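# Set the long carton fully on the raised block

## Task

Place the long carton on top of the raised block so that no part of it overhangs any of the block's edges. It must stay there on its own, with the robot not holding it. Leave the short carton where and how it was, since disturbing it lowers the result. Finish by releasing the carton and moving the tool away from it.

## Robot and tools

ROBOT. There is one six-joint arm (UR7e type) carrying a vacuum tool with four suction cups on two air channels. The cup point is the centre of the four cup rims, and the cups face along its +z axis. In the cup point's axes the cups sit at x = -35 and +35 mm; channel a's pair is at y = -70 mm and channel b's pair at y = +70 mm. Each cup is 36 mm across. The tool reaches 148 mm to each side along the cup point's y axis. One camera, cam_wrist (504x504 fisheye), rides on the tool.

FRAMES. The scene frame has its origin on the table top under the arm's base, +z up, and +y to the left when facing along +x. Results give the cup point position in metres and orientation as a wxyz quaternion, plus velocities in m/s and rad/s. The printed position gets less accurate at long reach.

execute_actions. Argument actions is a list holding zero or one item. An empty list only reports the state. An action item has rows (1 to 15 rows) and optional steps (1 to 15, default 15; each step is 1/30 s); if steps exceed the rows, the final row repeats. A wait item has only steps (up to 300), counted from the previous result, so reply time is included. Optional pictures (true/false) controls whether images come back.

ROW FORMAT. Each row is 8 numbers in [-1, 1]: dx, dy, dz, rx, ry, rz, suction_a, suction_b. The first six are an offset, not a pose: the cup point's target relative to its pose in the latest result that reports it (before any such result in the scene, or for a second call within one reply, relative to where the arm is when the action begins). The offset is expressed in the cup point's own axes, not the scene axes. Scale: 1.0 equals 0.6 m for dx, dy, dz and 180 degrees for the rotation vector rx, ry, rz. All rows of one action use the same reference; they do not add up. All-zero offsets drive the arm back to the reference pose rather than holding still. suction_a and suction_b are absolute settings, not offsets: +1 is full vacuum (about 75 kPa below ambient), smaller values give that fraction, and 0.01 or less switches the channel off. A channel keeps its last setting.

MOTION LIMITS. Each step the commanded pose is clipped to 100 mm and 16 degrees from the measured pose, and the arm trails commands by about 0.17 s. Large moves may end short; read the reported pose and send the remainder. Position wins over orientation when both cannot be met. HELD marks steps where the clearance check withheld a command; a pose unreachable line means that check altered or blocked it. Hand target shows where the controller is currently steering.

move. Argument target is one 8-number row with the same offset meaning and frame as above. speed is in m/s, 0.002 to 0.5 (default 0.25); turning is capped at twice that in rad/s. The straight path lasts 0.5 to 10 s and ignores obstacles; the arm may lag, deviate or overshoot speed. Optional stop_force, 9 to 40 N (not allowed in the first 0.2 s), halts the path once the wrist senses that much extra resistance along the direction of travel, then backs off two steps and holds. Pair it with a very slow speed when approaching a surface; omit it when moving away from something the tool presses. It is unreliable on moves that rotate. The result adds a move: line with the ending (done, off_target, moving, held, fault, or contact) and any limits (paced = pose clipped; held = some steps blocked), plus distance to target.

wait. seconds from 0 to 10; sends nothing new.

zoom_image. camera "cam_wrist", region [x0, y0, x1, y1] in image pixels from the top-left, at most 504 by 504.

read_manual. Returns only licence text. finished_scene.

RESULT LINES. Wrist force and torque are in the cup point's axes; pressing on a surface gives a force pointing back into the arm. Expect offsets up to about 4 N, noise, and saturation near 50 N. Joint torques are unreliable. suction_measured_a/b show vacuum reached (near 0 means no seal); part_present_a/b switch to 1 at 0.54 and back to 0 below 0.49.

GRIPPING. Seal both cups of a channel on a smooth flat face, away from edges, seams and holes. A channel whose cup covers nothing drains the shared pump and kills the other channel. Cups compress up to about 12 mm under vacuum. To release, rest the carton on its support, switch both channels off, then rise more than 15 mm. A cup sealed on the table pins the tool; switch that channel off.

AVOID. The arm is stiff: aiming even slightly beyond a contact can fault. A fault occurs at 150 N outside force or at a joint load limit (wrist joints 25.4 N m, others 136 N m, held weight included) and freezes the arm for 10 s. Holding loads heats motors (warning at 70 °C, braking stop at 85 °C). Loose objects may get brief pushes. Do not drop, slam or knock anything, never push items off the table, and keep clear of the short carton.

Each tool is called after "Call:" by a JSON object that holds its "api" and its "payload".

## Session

Call:
{"api": "execute_actions", "payload": {"actions": []}}

Scene clock: 0.00 s of 5300.00 s.
end_effector_position=(+0.4283, +0.0184, +0.4146) suction_measured_a=0.00 part_present_a=0 suction_measured_b=0.00 part_present_b=0 end_effector_quat_wxyz=(-0.002, -0.022, +1.000, -0.000) end_effector_velocity=(-0.000, +0.000, -0.000) end_effector_angular_velocity=(+0.000, +0.001, +0.001)
Joint positions: [-0.317 -1.768  1.734 -1.533 -1.572  1.254]
Joint velocities: [-0.     0.    -0.     0.001 -0.    -0.001]
Joint torques (N m, as the arm reports them, + toward a larger angle): no reading
Wrist force (N, on the end effector, along its own x y z axes, offset not removed): no reading
Wrist torque (N m, same axes, about the end effector's origin, offset not removed): no reading
Hand target: +0.428, +0.018, +0.415; -0.002, -0.022, +1.000, -0.000

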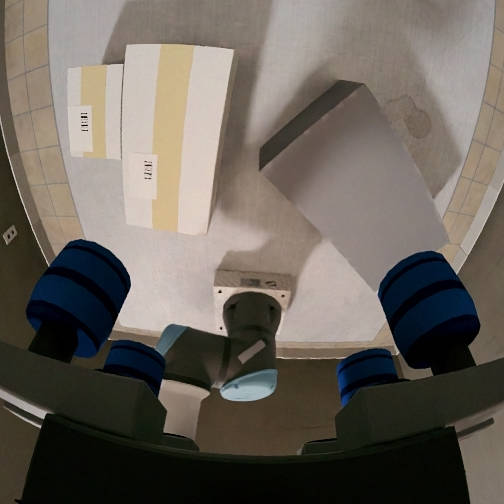

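Call:
{"api": "zoom_image", "payload": {"camera": "cam_wrist", "region": [50, 30, 260, 250]}}

Call:
{"api": "zoom_image", "payload": {"camera": "cam_wrist", "region": [245, 65, 475, 305]}}

Call:
{"api": "zoom_image", "payload": {"camera": "cam_wrist", "region": [200, 260, 310, 350]}}

Call:
{"api": "zoom_image", "payload": {"camera": "cam_wrist", "region": [0, 220, 252, 420]}}

Call:
{"api": "zoom_image", "payload": {"camera": "cam_wrist", "region": [252, 220, 504, 420]}}

Region (50, 30, 260, 250) of cam_wrist's 504x504 image, scaled by 2.291, with more detail than that image has; it fills the left 481 columns of this view, and the rest is white.

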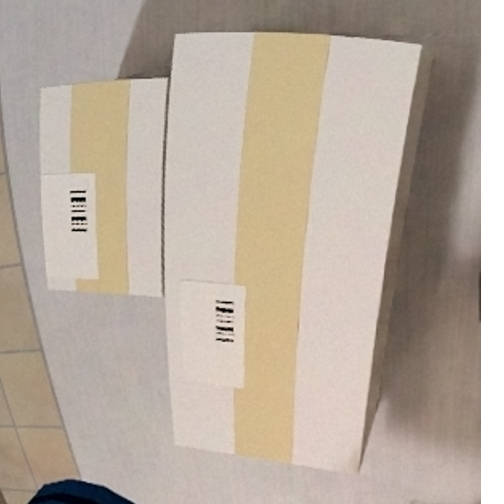

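Region (245, 65, 475, 305) of cam_wrist's 504x504 image, scaled by 2.100, with more detail than that image has; it fills the left 483 columns of this view, and the rest is white.

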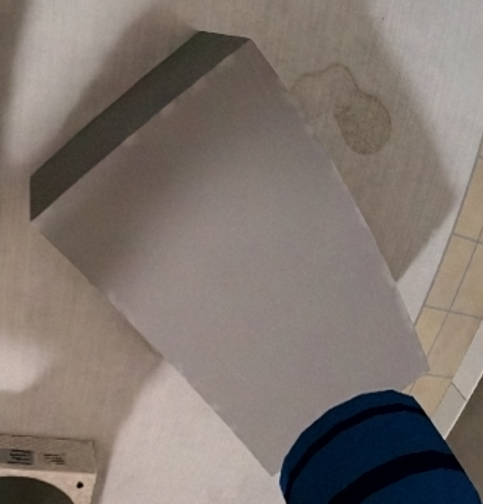

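Region (200, 260, 310, 350) of cam_wrist's 504x504 image, scaled by 4.582, with more detail than that image has; it fills the top 412 rows of this view, and the rest is white.

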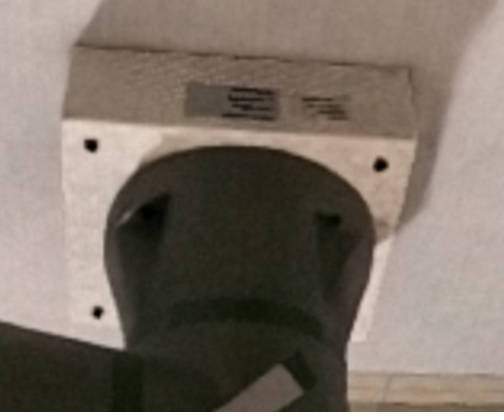

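Region (0, 220, 252, 420) of cam_wrist's 504x504 image, scaled by 2.000, with more detail than that image has; it fills the top 400 rows of this view, and the rest is white.

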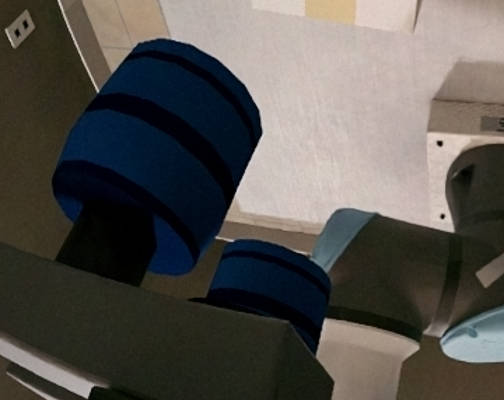

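Region (252, 220, 504, 420) of cam_wrist's 504x504 image, scaled by 2.000, with more detail than that image has; it fills the top 400 rows of this view, and the rest is white.

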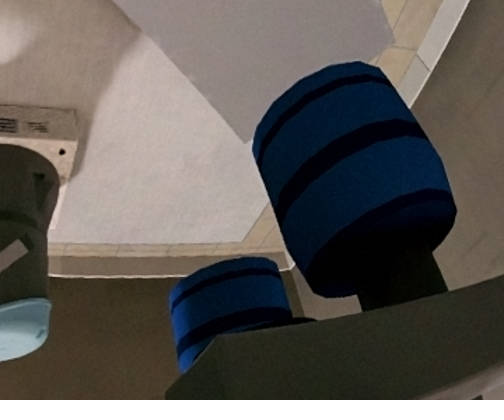

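Call:
{"api": "zoom_image", "payload": {"camera": "cam_wrist", "region": [205, 30, 265, 90]}}

Call:
{"api": "zoom_image", "payload": {"camera": "cam_wrist", "region": [180, 185, 240, 245]}}

Call:
{"api": "zoom_image", "payload": {"camera": "cam_wrist", "region": [100, 30, 160, 90]}}

Call:
{"api": "zoom_image", "payload": {"camera": "cam_wrist", "region": [95, 140, 155, 240]}}

Call:
{"api": "zoom_image", "payload": {"camera": "cam_wrist", "region": [240, 130, 300, 190]}}

Call:
{"api": "zoom_image", "payload": {"camera": "cam_wrist", "region": [325, 60, 385, 120]}}

Call:
{"api": "zoom_image", "payload": {"camera": "cam_wrist", "region": [410, 205, 470, 265]}}

Call:
{"api": "zoom_image", "payload": {"camera": "cam_wrist", "region": [340, 250, 400, 310]}}

Region (205, 30, 265, 90) of cam_wrist's 504x504 image, scaled by 8.400, with more detail than that image has.

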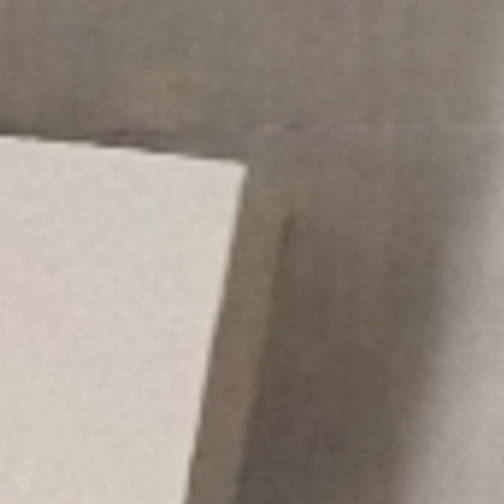

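Region (180, 185, 240, 245) of cam_wrist's 504x504 image, scaled by 8.400, with more detail than that image has.

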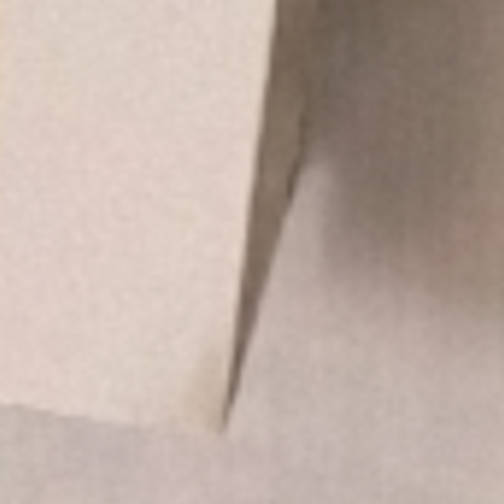

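Region (100, 30, 160, 90) of cam_wrist's 504x504 image, scaled by 8.400, with more detail than that image has.

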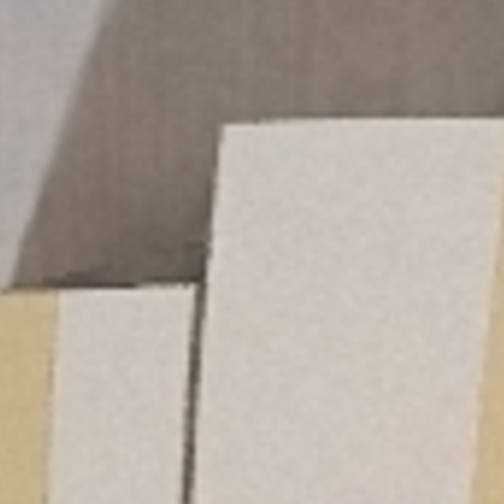

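Region (95, 140, 155, 240) of cam_wrist's 504x504 image, scaled by 5.040, with more detail than that image has; it fills the left 302 columns of this view, and the rest is white.

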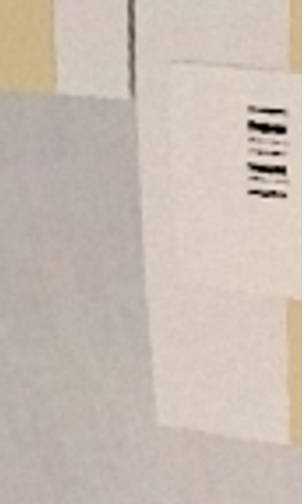

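Region (240, 130, 300, 190) of cam_wrist's 504x504 image, scaled by 8.400, with more detail than that image has.

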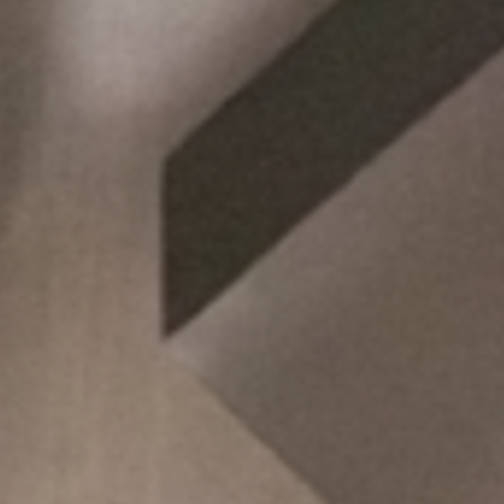

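Region (325, 60, 385, 120) of cam_wrist's 504x504 image, scaled by 8.400, with more detail than that image has.

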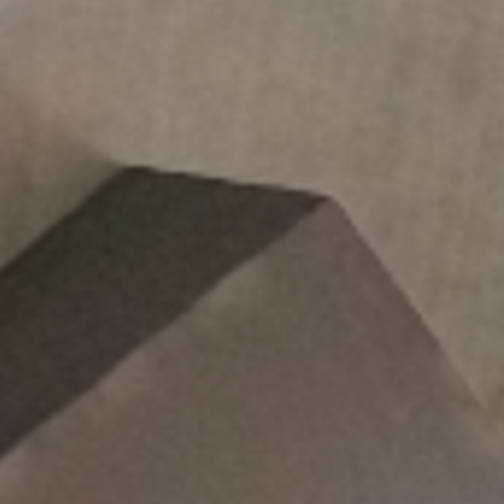

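Region (410, 205, 470, 265) of cam_wrist's 504x504 image, scaled by 8.400, with more detail than that image has.

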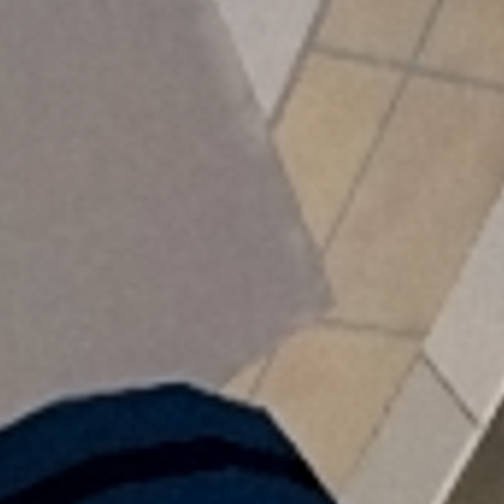

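Region (340, 250, 400, 310) of cam_wrist's 504x504 image, scaled by 8.400, with more detail than that image has.

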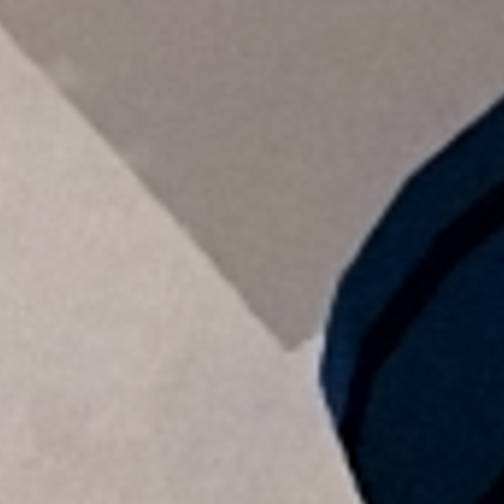

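Call:
{"api": "move", "payload": {"target": [-0.0048, 0.2345, 0.4743, 0, 0, 0.557, 0, 0], "speed": 0.5}}

Scene clock: 21.20 s of 5300.00 s.
end_effector_position=(+0.4243, +0.1587, +0.1303) suction_measured_a=0.00 part_present_a=0 suction_measured_b=0.00 part_present_b=0 end_effector_quat_wxyz=(-0.001, +0.753, +0.658, -0.002) end_effector_velocity=(-0.000, +0.001, -0.003) end_effector_angular_velocity=(-0.004, -0.001, -0.015)
Joint positions: [ 0.016 -1.441  2.219 -2.345 -1.571  3.334]
Joint velocities: [ 0.004  0.006  0.002 -0.008 -0.004  0.019]
Joint torques (N m, as the arm reports them, + toward a larger angle): [  9.39 -15.62 -16.03  -4.77  -1.59   2.76]
Wrist force (N, on the end effector, along its own x y z axes, offset not removed): [1.6 -1.6 -1.0]
Wrist torque (N m, same axes, about the end effector's origin, offset not removed): [-0.21 -0.03 0.04]
Hand target: +0.424, +0.159, +0.130; -0.001, +0.753, +0.658, -0.002
Off the commanded pose: 0.001 m, 0 deg.
After step 90, 15.70 s passed at rest.
move: done

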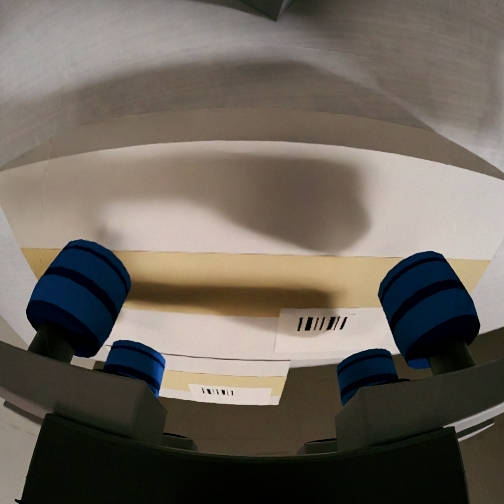

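Alignment looks good and centered. Descending slowly with suction on.

Call:
{"api": "move", "payload": {"target": [0, 0, 0.05, 0, 0, 0, 1, 1], "speed": 0.025, "stop_force": 15}}

Scene clock: 23.27 s of 5300.00 s.
end_effector_position=(+0.4242, +0.1587, +0.1007) suction_measured_a=0.34 part_present_a=0 suction_measured_b=0.34 part_present_b=0 end_effector_quat_wxyz=(-0.001, +0.753, +0.658, -0.002) end_effector_velocity=(-0.000, +0.000, -0.003) end_effector_angular_velocity=(-0.000, -0.001, +0.001)
Joint positions: [ 0.016 -1.376  2.249 -2.44  -1.571  3.335]
Joint velocities: [ 0.     0.007  0.004 -0.012 -0.    -0.001]
Joint torques (N m, as the arm reports them, + toward a larger angle): [ -8.67 -21.79 -21.47  -6.77   1.51  -2.73]
Wrist force (N, on the end effector, along its own x y z axes, offset not removed): [1.6 0.2 14.5]
Wrist torque (N m, same axes, about the end effector's origin, offset not removed): [0.49 0.00 0.07]
Hand target: +0.424, +0.159, +0.100; -0.001, +0.753, +0.658, -0.002
Off the commanded pose: 0.000 m, 0 deg.
move: done

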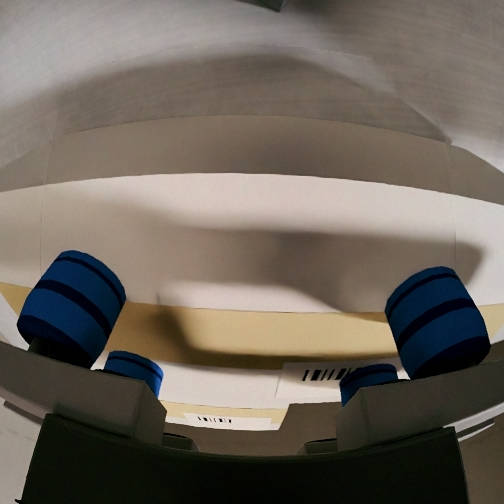

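Call:
{"api": "execute_actions", "payload": {"actions": [{"steps": 15}], "pictures": false}}

Scene clock: 23.77 s of 5300.00 s.
end_effector_position=(+0.4242, +0.1587, +0.1003) suction_measured_a=0.69 part_present_a=1 suction_measured_b=0.69 part_present_b=1 end_effector_quat_wxyz=(-0.001, +0.753, +0.658, -0.002) end_effector_velocity=(-0.000, +0.000, -0.000) end_effector_angular_velocity=(-0.000, +0.001, -0.000)
Joint positions: [ 0.016 -1.375  2.249 -2.441 -1.571  3.334]
Joint velocities: [ 0. -0.  0.  0.  0.  0.]
Joint torques (N m, as the arm reports them, + toward a larger angle): [ -6.82 -24.19 -20.62  -6.93   0.72  -2.53]
Wrist force (N, on the end effector, along its own x y z axes, offset not removed): [0.2 -0.7 15.9]
Wrist torque (N m, same axes, about the end effector's origin, offset not removed): [0.33 0.20 0.02]
Hand target: +0.424, +0.159, +0.100; -0.001, +0.753, +0.658, -0.002
Off the commanded pose: 0.000 m, 0 deg.
Steps of this call (steps 1 to 15: nothing new was sent). Readings (end_effector_position | what the end effector reports):
1: (+0.4242, +0.1587, +0.1006) | suction_measured_a=0.36 part_present_a=0 suction_measured_b=0.36 part_present_b=0
2: (+0.4242, +0.1587, +0.1005) | suction_measured_a=0.38 part_present_a=0 suction_measured_b=0.38 part_present_b=0
4: (+0.4242, +0.1587, +0.1004) | suction_measured_a=0.44 part_present_a=0 suction_measured_b=0.44 part_present_b=0
8: (+0.4242, +0.1587, +0.1004) | suction_measured_a=0.56 part_present_a=1 suction_measured_b=0.56 part_present_b=1
15: the state above

Call:
{"api": "move", "payload": {"target": [-0.058, 0, -0.245, 0, 0, 0, 1, 1], "speed": 0.18}}

Scene clock: 25.63 s of 5300.00 s.
end_effector_position=(+0.4201, +0.1244, +0.2469) suction_measured_a=0.76 part_present_a=1 suction_measured_b=0.76 part_present_b=1 end_effector_quat_wxyz=(-0.001, +0.753, +0.658, -0.002) end_effector_velocity=(-0.001, -0.001, +0.002) end_effector_angular_velocity=(+0.000, +0.003, -0.000)
Joint positions: [-0.065 -1.663  2.085 -1.989 -1.571  3.254]
Joint velocities: [-0.002 -0.004 -0.003  0.011  0.    -0.002]
Joint torques (N m, as the arm reports them, + toward a larger angle): [-10.71 -34.37 -42.03  -4.34   1.52  -2.55]
Wrist force (N, on the end effector, along its own x y z axes, offset not removed): [1.9 -1.0 15.5]
Wrist torque (N m, same axes, about the end effector's origin, offset not removed): [0.31 -0.11 0.18]
Hand target: +0.420, +0.124, +0.247; -0.001, +0.753, +0.658, -0.002
Off the commanded pose: 0.001 m, 0 deg.
move: done

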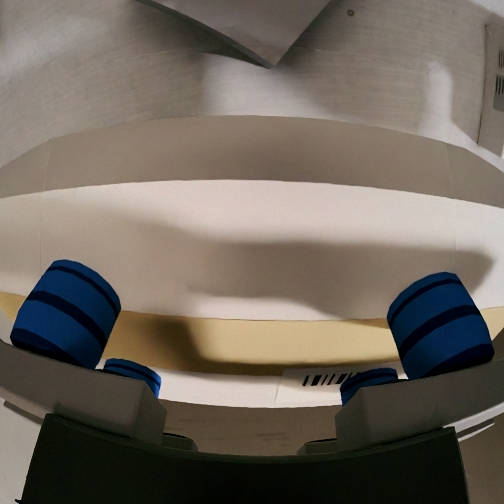

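Call:
{"api": "move", "payload": {"target": [-0.5255, -0.0502, 0.018, 0, 0, -0.3106, 1, 1], "speed": 0.35}}

Scene clock: 28.43 s of 5300.00 s.
end_effector_position=(+0.3481, -0.1831, +0.2362) suction_measured_a=0.76 part_present_a=1 suction_measured_b=0.76 part_present_b=1 end_effector_quat_wxyz=(-0.002, +0.357, +0.934, +0.000) end_effector_velocity=(-0.000, -0.002, -0.000) end_effector_angular_velocity=(+0.005, -0.001, +0.011)
Joint positions: [-0.873 -1.771  2.204 -2.    -1.572  1.471]
Joint velocities: [-0.007  0.003 -0.002  0.002  0.004 -0.018]
Joint torques (N m, as the arm reports them, + toward a larger angle): [ -8.75 -10.56 -40.96  -3.73   2.1   -2.8 ]
Wrist force (N, on the end effector, along its own x y z axes, offset not removed): [1.4 -1.8 15.5]
Wrist torque (N m, same axes, about the end effector's origin, offset not removed): [0.18 -0.03 -0.02]
Hand target: +0.348, -0.183, +0.236; -0.002, +0.356, +0.934, +0.000
Off the commanded pose: 0.001 m, 0 deg.
move: done

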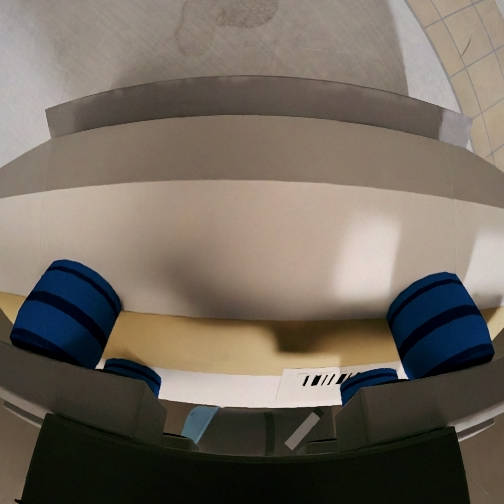

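Call:
{"api": "zoom_image", "payload": {"camera": "cam_wrist", "region": [20, 70, 130, 170]}}

Call:
{"api": "zoom_image", "payload": {"camera": "cam_wrist", "region": [394, 75, 504, 175]}}

Call:
{"api": "zoom_image", "payload": {"camera": "cam_wrist", "region": [210, 55, 300, 135]}}

Region (20, 70, 130, 170) of cam_wrist's 504x504 image, scaled by 4.582, with more detail than that image has; it fills the top 458 rows of this view, and the rest is white.

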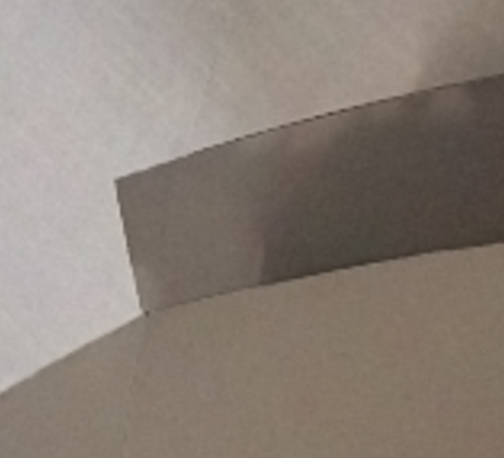

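Region (394, 75, 504, 175) of cam_wrist's 504x504 image, scaled by 4.582, with more detail than that image has; it fills the top 458 rows of this view, and the rest is white.

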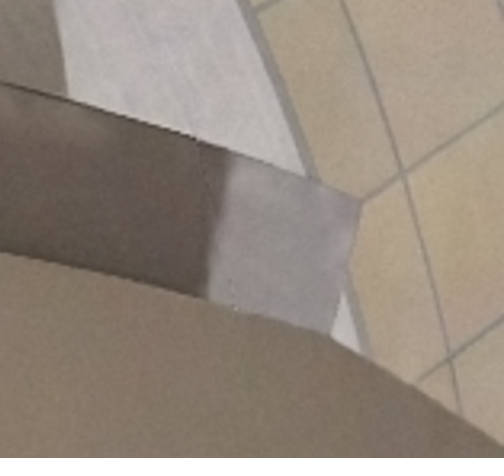

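Region (210, 55, 300, 135) of cam_wrist's 504x504 image, scaled by 5.600, with more detail than that image has.

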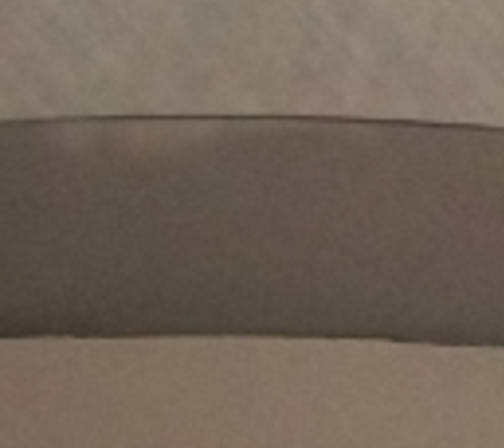

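Call:
{"api": "move", "payload": {"target": [-0.004, 0, 0.031, 0, 0, 0, 1, 1], "speed": 0.08}}

Call:
{"api": "move", "payload": {"target": [0, 0, 0.03, 0, 0, 0, 1, 1], "speed": 0.006, "stop_force": 9}}

Scene clock: 31.50 s of 5300.00 s.
end_effector_position=(+0.3498, -0.1847, +0.2179) suction_measured_a=0.76 part_present_a=1 suction_measured_b=0.76 part_present_b=1 end_effector_quat_wxyz=(-0.002, +0.357, +0.934, +0.000) end_effector_velocity=(+0.000, -0.000, -0.003) end_effector_angular_velocity=(+0.000, +0.000, +0.000)
Joint positions: [-0.873 -1.74   2.233 -2.059 -1.572  1.472]
Joint velocities: [ 0.     0.004  0.004 -0.008  0.     0.   ]
Joint torques (N m, as the arm reports them, + toward a larger angle): [  9.88 -11.8  -28.38  -6.51  -1.01   2.9 ]
Wrist force (N, on the end effector, along its own x y z axes, offset not removed): [3.4 -1.3 15.4]
Wrist torque (N m, same axes, about the end effector's origin, offset not removed): [0.29 -0.27 0.09]
Hand target: +0.350, -0.185, +0.218; -0.002, +0.357, +0.934, +0.000
Off the commanded pose: 0.000 m, 0 deg.
move: done

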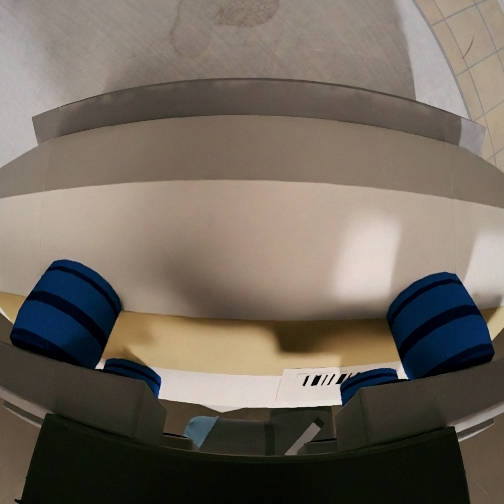

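Scene clock: 33.00 s of 5300.00 s.
end_effector_position=(+0.3498, -0.1847, +0.2113) suction_measured_a=0.76 part_present_a=1 suction_measured_b=0.76 part_present_b=1 end_effector_quat_wxyz=(-0.002, +0.357, +0.934, +0.000) end_effector_velocity=(-0.000, +0.000, +0.001) end_effector_angular_velocity=(+0.003, +0.002, +0.000)
Joint positions: [-0.873 -1.731  2.245 -2.081 -1.572  1.472]
Joint velocities: [ 0.    -0.001 -0.003  0.008  0.    -0.   ]
Joint torques (N m, as the arm reports them, + toward a larger angle): [  3.42 -21.06 -29.14  -0.51  -0.4    0.58]
Wrist force (N, on the end effector, along its own x y z axes, offset not removed): [1.3 -2.0 -9.6]
Wrist torque (N m, same axes, about the end effector's origin, offset not removed): [-1.73 -0.81 -0.26]
Hand target: +0.350, -0.185, +0.212; -0.002, +0.357, +0.934, +0.000
Off the commanded pose: 0.011 m, 0 deg.
move: contact

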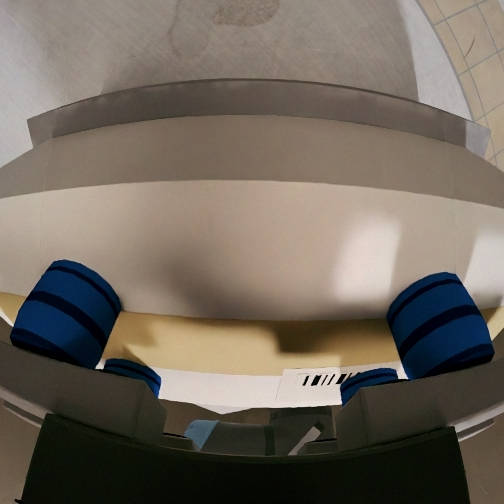

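The carton is resting on the block. Releasing the vacuum and lifting clear.

Call:
{"api": "move", "payload": {"target": [0, 0, -0.27, 0, 0, 0, 0, 0], "speed": 0.25}}

Scene clock: 34.60 s of 5300.00 s.
end_effector_position=(+0.3502, -0.1849, +0.3729) suction_measured_a=0.00 part_present_a=0 suction_measured_b=0.00 part_present_b=0 end_effector_quat_wxyz=(-0.002, +0.357, +0.934, -0.000) end_effector_velocity=(-0.000, -0.000, +0.002) end_effector_angular_velocity=(+0.003, +0.003, -0.001)
Joint positions: [-0.873 -1.851  1.902 -1.618 -1.572  1.472]
Joint velocities: [-0.     0.002 -0.008  0.011  0.     0.   ]
Joint torques (N m, as the arm reports them, + toward a larger angle): [ -9.    -3.66 -36.19  -2.21  -1.37  -2.64]
Wrist force (N, on the end effector, along its own x y z axes, offset not removed): [0.8 -1.7 0.1]
Wrist torque (N m, same axes, about the end effector's origin, offset not removed): [-0.16 0.06 0.09]
Hand target: +0.350, -0.185, +0.373; -0.002, +0.357, +0.934, +0.000
Off the commanded pose: 0.000 m, 0 deg.
move: done

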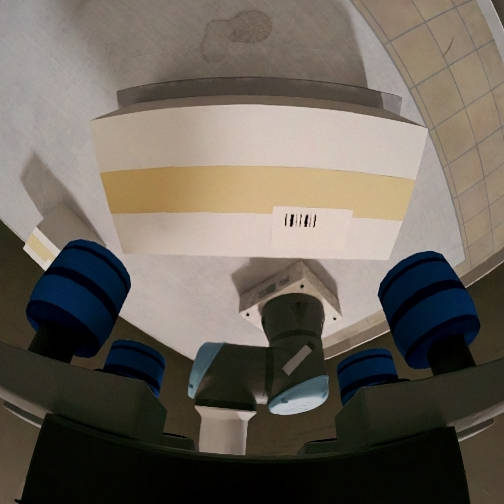

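The carton sits centered on the block with margin on the visible sides, the vacuum is off and the tool is clear.

Call:
{"api": "finished_scene", "payload": {"scene": 2}}

The scene is finished: the task was done.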